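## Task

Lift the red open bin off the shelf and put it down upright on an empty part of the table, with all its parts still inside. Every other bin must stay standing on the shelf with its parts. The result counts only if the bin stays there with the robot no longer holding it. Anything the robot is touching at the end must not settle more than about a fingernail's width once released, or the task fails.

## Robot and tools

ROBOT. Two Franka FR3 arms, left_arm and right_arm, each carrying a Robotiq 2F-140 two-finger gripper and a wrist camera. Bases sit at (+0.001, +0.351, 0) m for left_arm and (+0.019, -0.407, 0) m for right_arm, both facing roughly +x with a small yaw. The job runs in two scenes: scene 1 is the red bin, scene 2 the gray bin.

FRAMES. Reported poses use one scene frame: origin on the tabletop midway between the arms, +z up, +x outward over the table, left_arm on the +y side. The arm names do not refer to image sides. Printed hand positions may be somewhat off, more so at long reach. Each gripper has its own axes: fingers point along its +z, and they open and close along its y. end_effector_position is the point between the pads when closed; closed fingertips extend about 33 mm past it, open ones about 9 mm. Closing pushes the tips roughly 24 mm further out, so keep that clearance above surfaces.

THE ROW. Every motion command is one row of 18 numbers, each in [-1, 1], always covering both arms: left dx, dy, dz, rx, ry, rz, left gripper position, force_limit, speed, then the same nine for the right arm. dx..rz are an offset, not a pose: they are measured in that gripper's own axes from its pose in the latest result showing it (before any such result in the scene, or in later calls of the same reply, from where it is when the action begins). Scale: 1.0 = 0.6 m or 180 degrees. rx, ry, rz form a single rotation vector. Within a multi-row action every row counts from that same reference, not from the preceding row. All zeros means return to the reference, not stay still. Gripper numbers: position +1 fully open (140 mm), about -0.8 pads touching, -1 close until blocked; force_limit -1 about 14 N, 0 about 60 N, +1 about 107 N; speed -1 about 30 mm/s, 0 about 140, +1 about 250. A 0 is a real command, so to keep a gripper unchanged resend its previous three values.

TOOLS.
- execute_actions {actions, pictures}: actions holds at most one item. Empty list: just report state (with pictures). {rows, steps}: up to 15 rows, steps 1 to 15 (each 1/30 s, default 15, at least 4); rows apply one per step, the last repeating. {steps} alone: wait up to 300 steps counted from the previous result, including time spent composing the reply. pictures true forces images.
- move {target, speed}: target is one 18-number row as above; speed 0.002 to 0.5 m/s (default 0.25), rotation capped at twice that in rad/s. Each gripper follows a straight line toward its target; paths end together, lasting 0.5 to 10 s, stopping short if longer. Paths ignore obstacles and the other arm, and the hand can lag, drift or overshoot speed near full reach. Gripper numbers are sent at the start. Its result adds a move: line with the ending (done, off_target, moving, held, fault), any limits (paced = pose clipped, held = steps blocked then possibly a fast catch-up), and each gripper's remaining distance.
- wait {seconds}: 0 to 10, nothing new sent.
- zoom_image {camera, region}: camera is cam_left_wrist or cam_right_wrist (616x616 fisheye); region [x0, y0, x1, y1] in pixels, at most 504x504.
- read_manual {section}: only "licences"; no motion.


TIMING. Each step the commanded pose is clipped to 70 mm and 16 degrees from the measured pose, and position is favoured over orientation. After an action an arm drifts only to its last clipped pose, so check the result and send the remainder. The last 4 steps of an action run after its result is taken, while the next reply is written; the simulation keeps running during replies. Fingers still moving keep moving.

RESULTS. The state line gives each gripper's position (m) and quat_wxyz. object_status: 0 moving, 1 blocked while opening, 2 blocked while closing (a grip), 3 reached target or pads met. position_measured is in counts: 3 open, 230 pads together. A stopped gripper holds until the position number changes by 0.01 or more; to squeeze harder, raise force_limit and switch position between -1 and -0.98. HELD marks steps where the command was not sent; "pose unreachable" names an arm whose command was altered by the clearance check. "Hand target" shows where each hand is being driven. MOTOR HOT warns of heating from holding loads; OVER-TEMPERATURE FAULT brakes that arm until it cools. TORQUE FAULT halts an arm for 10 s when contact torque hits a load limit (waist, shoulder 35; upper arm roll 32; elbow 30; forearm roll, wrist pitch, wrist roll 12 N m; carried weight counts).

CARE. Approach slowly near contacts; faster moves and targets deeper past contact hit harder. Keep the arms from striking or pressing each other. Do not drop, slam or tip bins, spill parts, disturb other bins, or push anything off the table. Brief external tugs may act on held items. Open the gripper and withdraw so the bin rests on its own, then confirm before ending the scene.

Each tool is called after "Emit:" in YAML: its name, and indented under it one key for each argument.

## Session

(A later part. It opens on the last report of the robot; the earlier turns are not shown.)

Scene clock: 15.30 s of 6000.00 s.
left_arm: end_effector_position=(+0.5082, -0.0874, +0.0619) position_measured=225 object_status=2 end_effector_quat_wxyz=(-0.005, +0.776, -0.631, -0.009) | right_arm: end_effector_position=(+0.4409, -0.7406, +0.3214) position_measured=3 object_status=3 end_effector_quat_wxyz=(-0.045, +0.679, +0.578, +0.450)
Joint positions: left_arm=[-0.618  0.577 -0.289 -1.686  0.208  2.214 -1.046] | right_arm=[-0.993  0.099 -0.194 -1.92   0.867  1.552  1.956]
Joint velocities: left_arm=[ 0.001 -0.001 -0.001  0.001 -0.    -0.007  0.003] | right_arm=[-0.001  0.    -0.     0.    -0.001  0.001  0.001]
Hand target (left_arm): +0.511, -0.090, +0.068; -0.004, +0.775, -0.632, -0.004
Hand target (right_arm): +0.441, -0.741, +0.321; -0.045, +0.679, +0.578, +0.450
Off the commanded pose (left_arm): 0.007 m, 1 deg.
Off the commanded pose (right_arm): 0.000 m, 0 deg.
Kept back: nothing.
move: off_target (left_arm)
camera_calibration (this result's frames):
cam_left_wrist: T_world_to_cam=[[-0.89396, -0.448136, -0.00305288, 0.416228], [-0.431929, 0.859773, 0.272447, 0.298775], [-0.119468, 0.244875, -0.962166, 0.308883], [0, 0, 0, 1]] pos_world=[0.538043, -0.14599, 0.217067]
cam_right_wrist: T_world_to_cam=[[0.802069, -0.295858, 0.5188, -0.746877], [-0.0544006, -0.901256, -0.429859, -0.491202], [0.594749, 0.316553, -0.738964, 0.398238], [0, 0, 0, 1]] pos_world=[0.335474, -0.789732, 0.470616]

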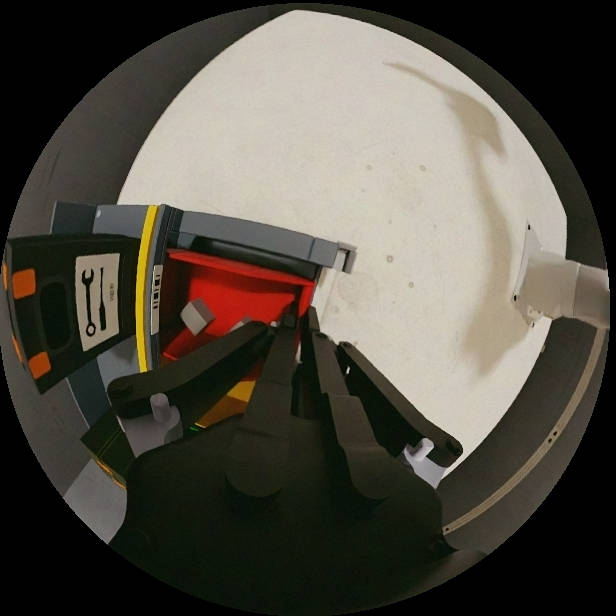

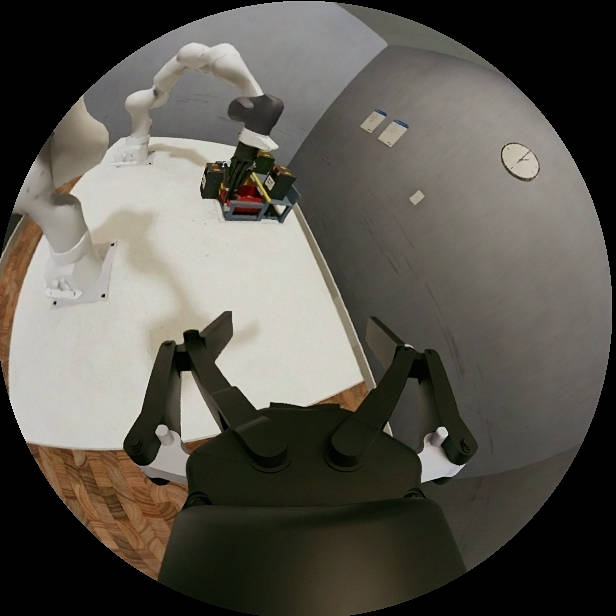

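Held firmly. Pull a little, rising.

Emit:
move:
  target: [0.006,0.04,-0.025,0,0,0,-1,1,-0.6,0,0,0,0,0,0,1,0,0]
  speed: 0.025

Scene clock: 16.97 s of 6000.00 s.
left_arm: end_effector_position=(+0.4852, -0.0917, +0.0714) position_measured=225 object_status=2 end_effector_quat_wxyz=(-0.006, +0.774, -0.634, -0.014) | right_arm: end_effector_position=(+0.4409, -0.7406, +0.3214) position_measured=3 object_status=3 end_effector_quat_wxyz=(-0.045, +0.679, +0.578, +0.450)
Joint positions: left_arm=[-0.637  0.529 -0.294 -1.736  0.196  2.209 -1.064] | right_arm=[-0.993  0.099 -0.194 -1.92   0.867  1.552  1.956]
Joint velocities: left_arm=[-0.003 -0.003 -0.    -0.002 -0.003  0.    -0.008] | right_arm=[-0.001 -0.     0.001  0.001 -0.001  0.001 -0.001]
Hand target (left_arm): +0.486, -0.096, +0.077; -0.005, +0.776, -0.631, -0.009
Hand target (right_arm): +0.441, -0.741, +0.321; -0.045, +0.679, +0.578, +0.450
Off the commanded pose (left_arm): 0.007 m, 1 deg.
Off the commanded pose (right_arm): 0.000 m, 0 deg.
Kept back: nothing.
move: off_target (left_arm)
camera_calibration (this result's frames):
cam_left_wrist: T_world_to_cam=[[-0.896927, -0.442177, -0.0009841, 0.395648], [-0.424599, 0.860646, 0.281076, 0.285798], [-0.123438, 0.252522, -0.959685, 0.318756], [0, 0, 0, 1]] pos_world=[0.515564, -0.151518, 0.225964]
cam_right_wrist: T_world_to_cam=[[0.802069, -0.295858, 0.5188, -0.746877], [-0.0544005, -0.901256, -0.429859, -0.491202], [0.594749, 0.316553, -0.738964, 0.398238], [0, 0, 0, 1]] pos_world=[0.335474, -0.789732, 0.470616]

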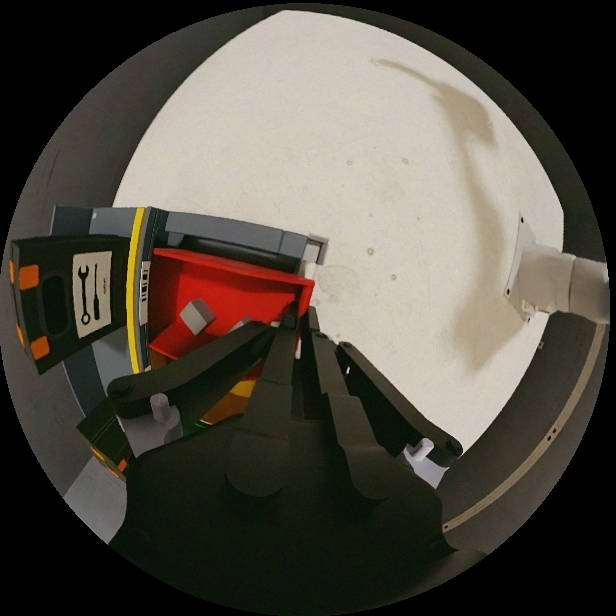

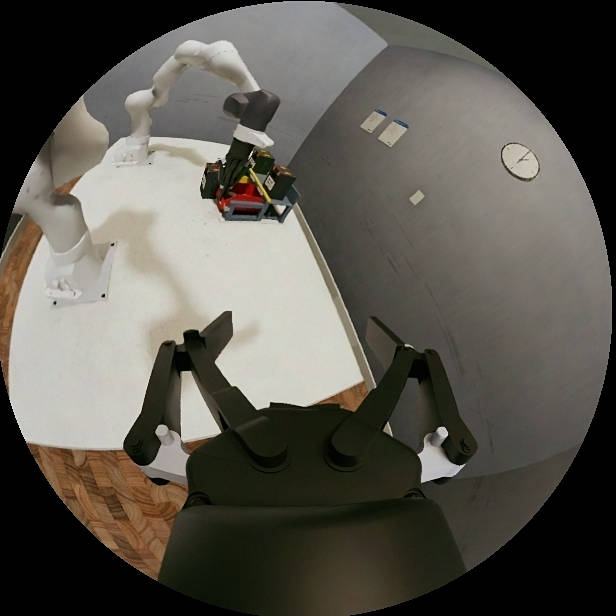

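Emit:
move:
  target: [0.016,0.33,-0.012,0.004,0.01,0,-1,1,-0.6,0,0,0,0,0,0,1,0,0]
  speed: 0.07

Scene clock: 20.40 s of 6000.00 s.
left_arm: end_effector_position=(+0.2925, -0.1332, +0.0755) position_measured=225 object_status=2 end_effector_quat_wxyz=(-0.004, +0.768, -0.640, -0.003) | right_arm: end_effector_position=(+0.4409, -0.7406, +0.3214) position_measured=3 object_status=3 end_effector_quat_wxyz=(-0.045, +0.679, +0.578, +0.450)
Joint positions: left_arm=[-0.844  0.263 -0.343 -2.141  0.137  2.376 -1.308] | right_arm=[-0.993  0.099 -0.194 -1.92   0.867  1.552  1.956]
Joint velocities: left_arm=[-0.001 -0.     0.    -0.002 -0.001  0.006 -0.034] | right_arm=[ 0.002  0.002  0.    -0.    -0.001  0.    -0.   ]
Hand target (left_arm): +0.294, -0.137, +0.080; -0.002, +0.774, -0.633, +0.004
Hand target (right_arm): +0.441, -0.741, +0.321; -0.045, +0.679, +0.578, +0.450
Off the commanded pose (left_arm): 0.008 m, 1 deg.
Off the commanded pose (right_arm): 0.000 m, 0 deg.
Kept back: nothing.
move: off_target (left_arm)
camera_calibration (this result's frames):
cam_left_wrist: T_world_to_cam=[[-0.904129, -0.427204, -0.00697512, 0.209049], [-0.414055, 0.872041, 0.260964, 0.238563], [-0.105402, 0.238833, -0.965323, 0.302769], [0, 0, 0, 1]] pos_world=[0.319698, -0.191042, 0.231471]
cam_right_wrist: T_world_to_cam=[[0.802069, -0.295858, 0.5188, -0.746877], [-0.0544005, -0.901256, -0.429859, -0.491202], [0.594749, 0.316553, -0.738964, 0.398238], [0, 0, 0, 1]] pos_world=[0.335474, -0.789732, 0.470616]

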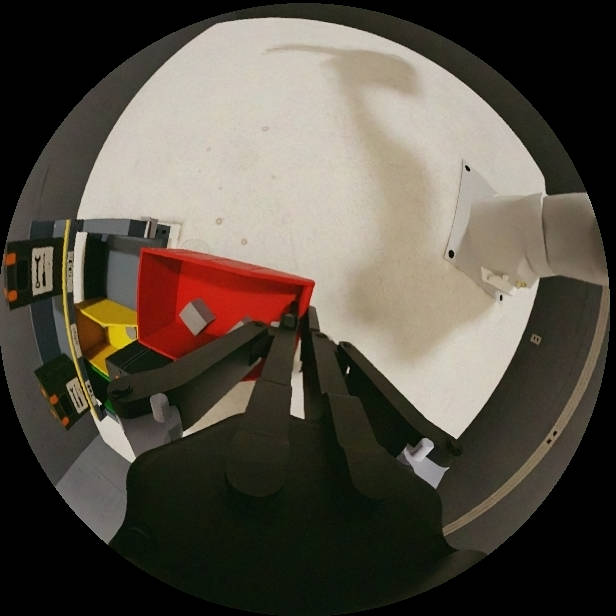

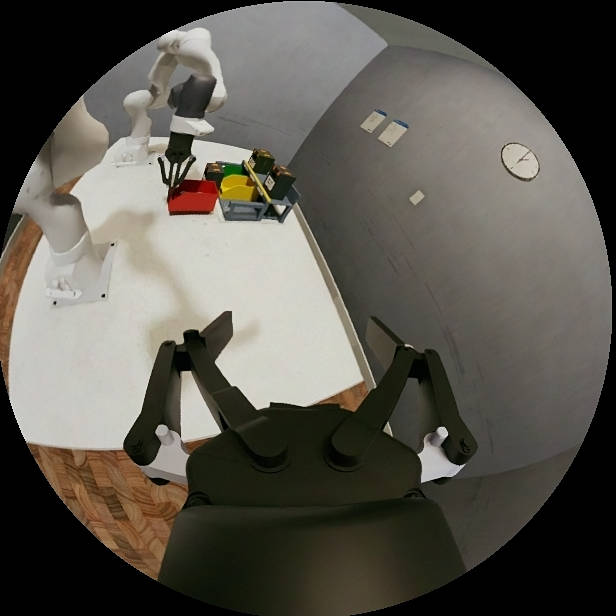

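Emit:
move:
  target: [0.07,0.06,0.025,0,0.004,0,-1,1,-0.6,0,0,0,0,0,0,1,0,0]
  speed: 0.07

Emit:
move:
  target: [0.005,0,0.035,0,0.003,0,-1,1,-0.6,0,0,0,0,0,0,1,0,0]
  speed: 0.02

Scene clock: 21.93 s of 6000.00 s.
left_arm: end_effector_position=(+0.2615, -0.1761, +0.0559) position_measured=225 object_status=2 end_effector_quat_wxyz=(-0.003, +0.765, -0.644, -0.005) | right_arm: end_effector_position=(+0.4409, -0.7406, +0.3214) position_measured=3 object_status=3 end_effector_quat_wxyz=(-0.045, +0.679, +0.578, +0.450)
Joint positions: left_arm=[-0.941  0.36  -0.331 -2.057  0.169  2.382 -1.398] | right_arm=[-0.993  0.099 -0.194 -1.92   0.867  1.552  1.956]
Joint velocities: left_arm=[-0.006 -0.     0.011  0.001 -0.     0.    -0.023] | right_arm=[-0.001 -0.     0.     0.     0.001  0.001 -0.001]
Hand target (left_arm): +0.265, -0.180, +0.060; -0.002, +0.768, -0.640, +0.003
Hand target (right_arm): +0.441, -0.741, +0.321; -0.045, +0.679, +0.578, +0.450
Off the commanded pose (left_arm): 0.007 m, 1 deg.
Off the commanded pose (right_arm): 0.000 m, 0 deg.
Kept back: nothing.
move: off_target (left_arm)
camera_calibration (this result's frames):
cam_left_wrist: T_world_to_cam=[[-0.908539, -0.417795, -0.00205935, 0.165033], [-0.403595, 0.876365, 0.262859, 0.266147], [-0.108016, 0.239649, -0.964832, 0.291576], [0, 0, 0, 1]] pos_world=[0.28885, -0.234168, 0.211703]
cam_right_wrist: T_world_to_cam=[[0.802069, -0.295858, 0.5188, -0.746877], [-0.0544005, -0.901256, -0.429859, -0.491202], [0.594749, 0.316553, -0.738964, 0.398238], [0, 0, 0, 1]] pos_world=[0.335474, -0.789732, 0.470616]

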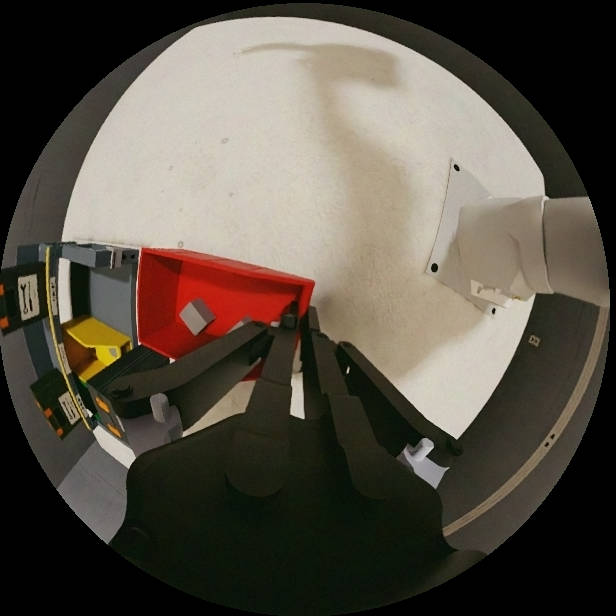

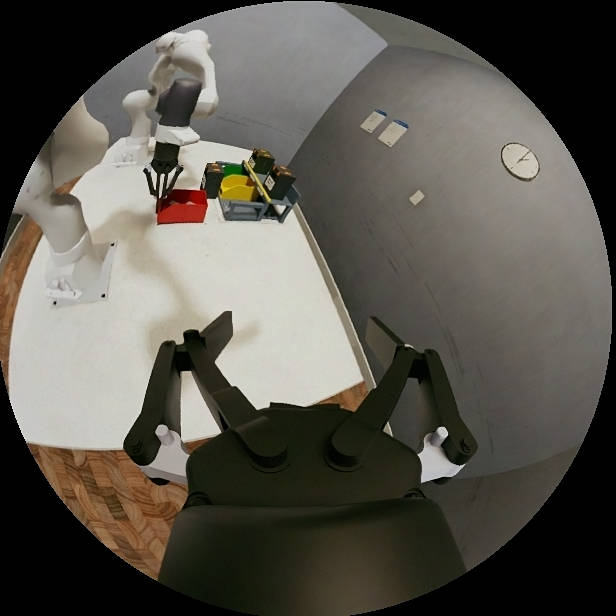

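Scene clock: 23.23 s of 6000.00 s.
left_arm: end_effector_position=(+0.2605, -0.1783, +0.0447) position_measured=225 object_status=2 end_effector_quat_wxyz=(-0.001, +0.766, -0.643, -0.002) | right_arm: end_effector_position=(+0.4409, -0.7406, +0.3214) position_measured=3 object_status=3 end_effector_quat_wxyz=(-0.045, +0.679, +0.578, +0.450)
Joint positions: left_arm=[-0.944  0.382 -0.329 -2.06   0.183  2.41  -1.413] | right_arm=[-0.993  0.099 -0.194 -1.92   0.867  1.552  1.956]
Joint velocities: left_arm=[-0.001 -0.001 -0.001  0.     0.003 -0.    -0.008] | right_arm=[-0.    -0.     0.    -0.    -0.001 -0.    -0.001]
Hand target (left_arm): +0.262, -0.179, +0.035; +0.000, +0.765, -0.644, -0.001
Hand target (right_arm): +0.441, -0.741, +0.321; -0.045, +0.679, +0.578, +0.450
Off the commanded pose (left_arm): 0.010 m, 0 deg.
Off the commanded pose (right_arm): 0.000 m, 0 deg.
Kept back: nothing.
move: off_target (left_arm)
camera_calibration (this result's frames):
cam_left_wrist: T_world_to_cam=[[-0.907458, -0.42014, -0.0016693, 0.162509], [-0.40634, 0.876627, 0.257706, 0.271674], [-0.106809, 0.234535, -0.966222, 0.280056], [0, 0, 0, 1]] pos_world=[0.287774, -0.235563, 0.200855]

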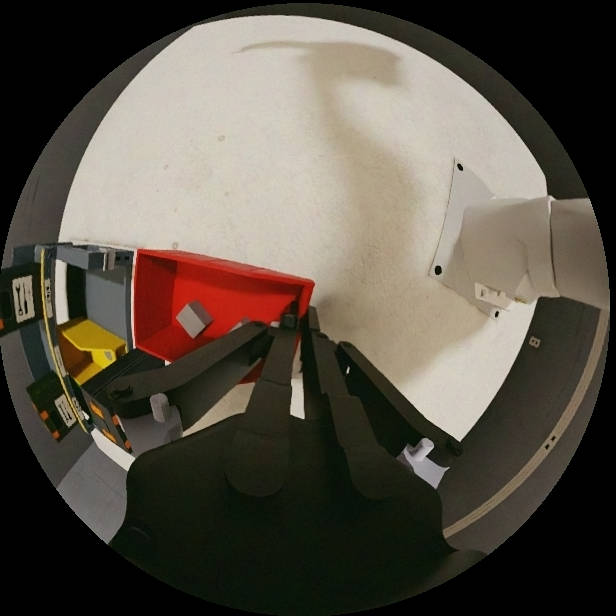

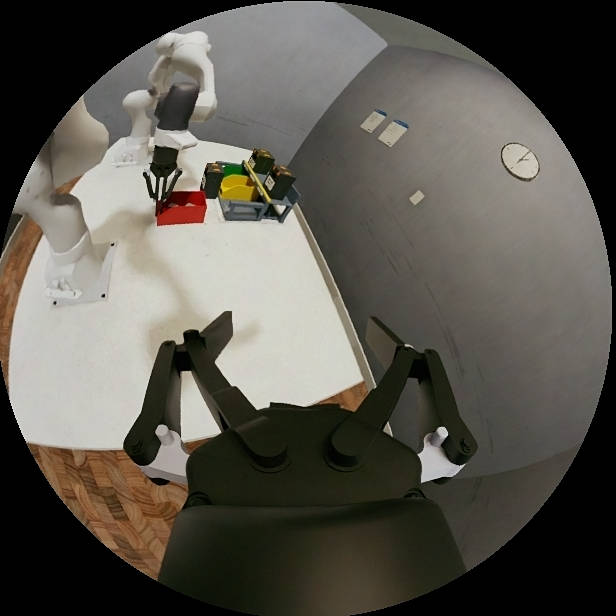

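Emit:
move:
  target: [0,0,0,0,0,0,-0.5,1,0,0,0,0,0,0,0,1,0,0]

Emit:
move:
  target: [0,0,-0.12,0,0,0,-0.5,1,0,0,0,0,0,0,0,1,0,0]
  speed: 0.15

Scene clock: 24.17 s of 6000.00 s.
left_arm: end_effector_position=(+0.2605, -0.1782, +0.0447) position_measured=192 object_status=3 end_effector_quat_wxyz=(-0.002, +0.766, -0.643, -0.002) | right_arm: end_effector_position=(+0.4409, -0.7406, +0.3214) position_measured=3 object_status=3 end_effector_quat_wxyz=(-0.045, +0.679, +0.578, +0.450)
Joint positions: left_arm=[-0.944  0.382 -0.329 -2.061  0.183  2.41  -1.414] | right_arm=[-0.993  0.099 -0.194 -1.92   0.867  1.552  1.956]
Joint velocities: left_arm=[ 0.001  0.001  0.001  0.001 -0.001  0.     0.001] | right_arm=[-0.001 -0.001  0.     0.     0.    -0.    -0.001]
Hand target (left_arm): +0.261, -0.178, +0.045; -0.001, +0.766, -0.643, -0.002
Hand target (right_arm): +0.441, -0.741, +0.321; -0.045, +0.679, +0.578, +0.450
Off the commanded pose (left_arm): 0.000 m, 0 deg.
Off the commanded pose (right_arm): 0.000 m, 0 deg.
Kept back: nothing.
move: done
camera_calibration (this result's frames):
cam_left_wrist: T_world_to_cam=[[-0.907133, -0.42084, -0.00205638, 0.162332], [-0.407054, 0.876154, 0.258189, 0.271558], [-0.106855, 0.235049, -0.966092, 0.280179], [0, 0, 0, 1]] pos_world=[0.287734, -0.235467, 0.200899]
cam_right_wrist: T_world_to_cam=[[0.802069, -0.295858, 0.5188, -0.746877], [-0.0544005, -0.901256, -0.429859, -0.491202], [0.594749, 0.316553, -0.738964, 0.398238], [0, 0, 0, 1]] pos_world=[0.335474, -0.789732, 0.470616]

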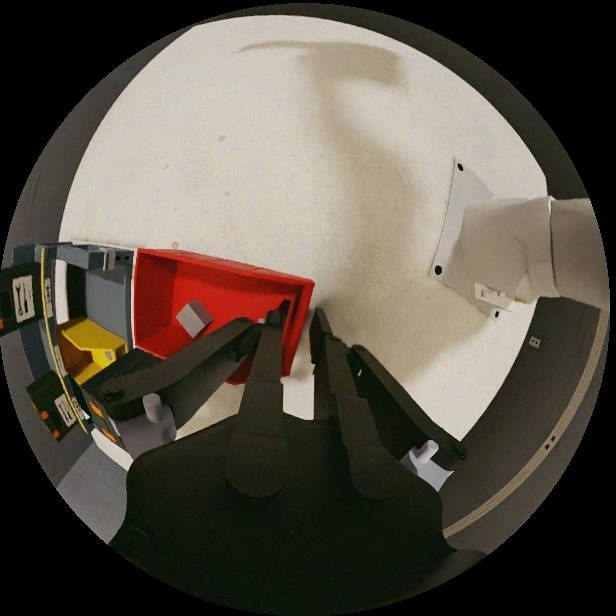

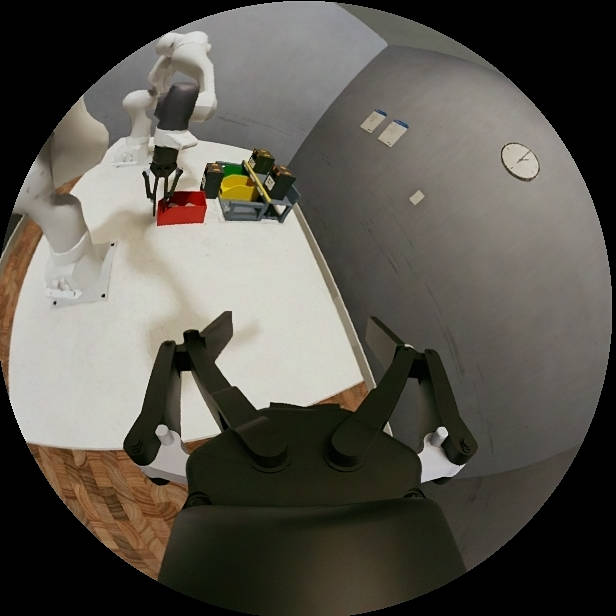

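Scene clock: 25.27 s of 6000.00 s.
left_arm: end_effector_position=(+0.2624, -0.1790, +0.1178) position_measured=192 object_status=3 end_effector_quat_wxyz=(-0.001, +0.769, -0.640, +0.001) | right_arm: end_effector_position=(+0.4409, -0.7406, +0.3214) position_measured=3 object_status=3 end_effector_quat_wxyz=(-0.045, +0.679, +0.578, +0.450)
Joint positions: left_arm=[-0.923  0.257 -0.356 -2.026  0.12   2.265 -1.378] | right_arm=[-0.993  0.099 -0.194 -1.92   0.867  1.552  1.956]
Joint velocities: left_arm=[ 0.001 -0.     0.    -0.002 -0.003 -0.012  0.011] | right_arm=[ 0.001 -0.001 -0.001 -0.001 -0.001 -0.     0.001]
Hand target (left_arm): +0.261, -0.178, +0.117; -0.001, +0.766, -0.642, -0.003
Hand target (right_arm): +0.441, -0.741, +0.321; -0.045, +0.679, +0.578, +0.450
Off the commanded pose (left_arm): 0.002 m, 1 deg.
Off the commanded pose (right_arm): 0.000 m, 0 deg.
Kept back: nothing.
move: done
camera_calibration (this result's frames):
cam_left_wrist: T_world_to_cam=[[-0.903749, -0.42804, -0.00437671, 0.161959], [-0.415212, 0.874088, 0.252128, 0.256642], [-0.104095, 0.229677, -0.967684, 0.349665], [0, 0, 0, 1]] pos_world=[0.28933, -0.235313, 0.274368]
cam_right_wrist: T_world_to_cam=[[0.802069, -0.295858, 0.5188, -0.746877], [-0.0544004, -0.901256, -0.429859, -0.491202], [0.594749, 0.316554, -0.738964, 0.398238], [0, 0, 0, 1]] pos_world=[0.335474, -0.789732, 0.470616]

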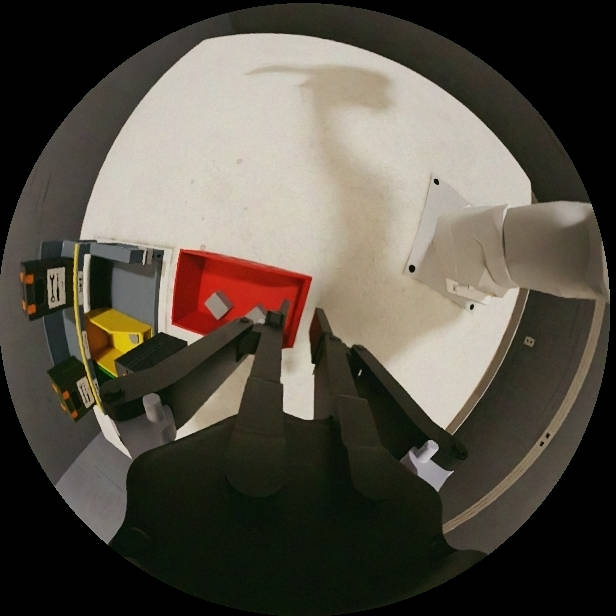

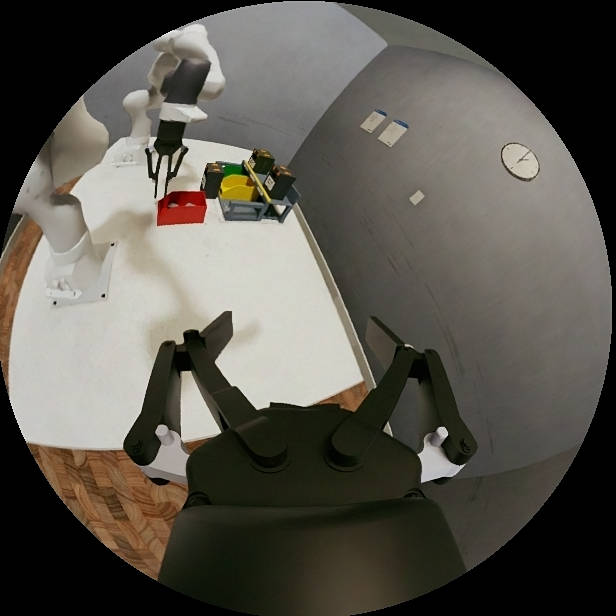

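Emit:
finished_scene:
  scene: 1

The scene is finished: the task was done.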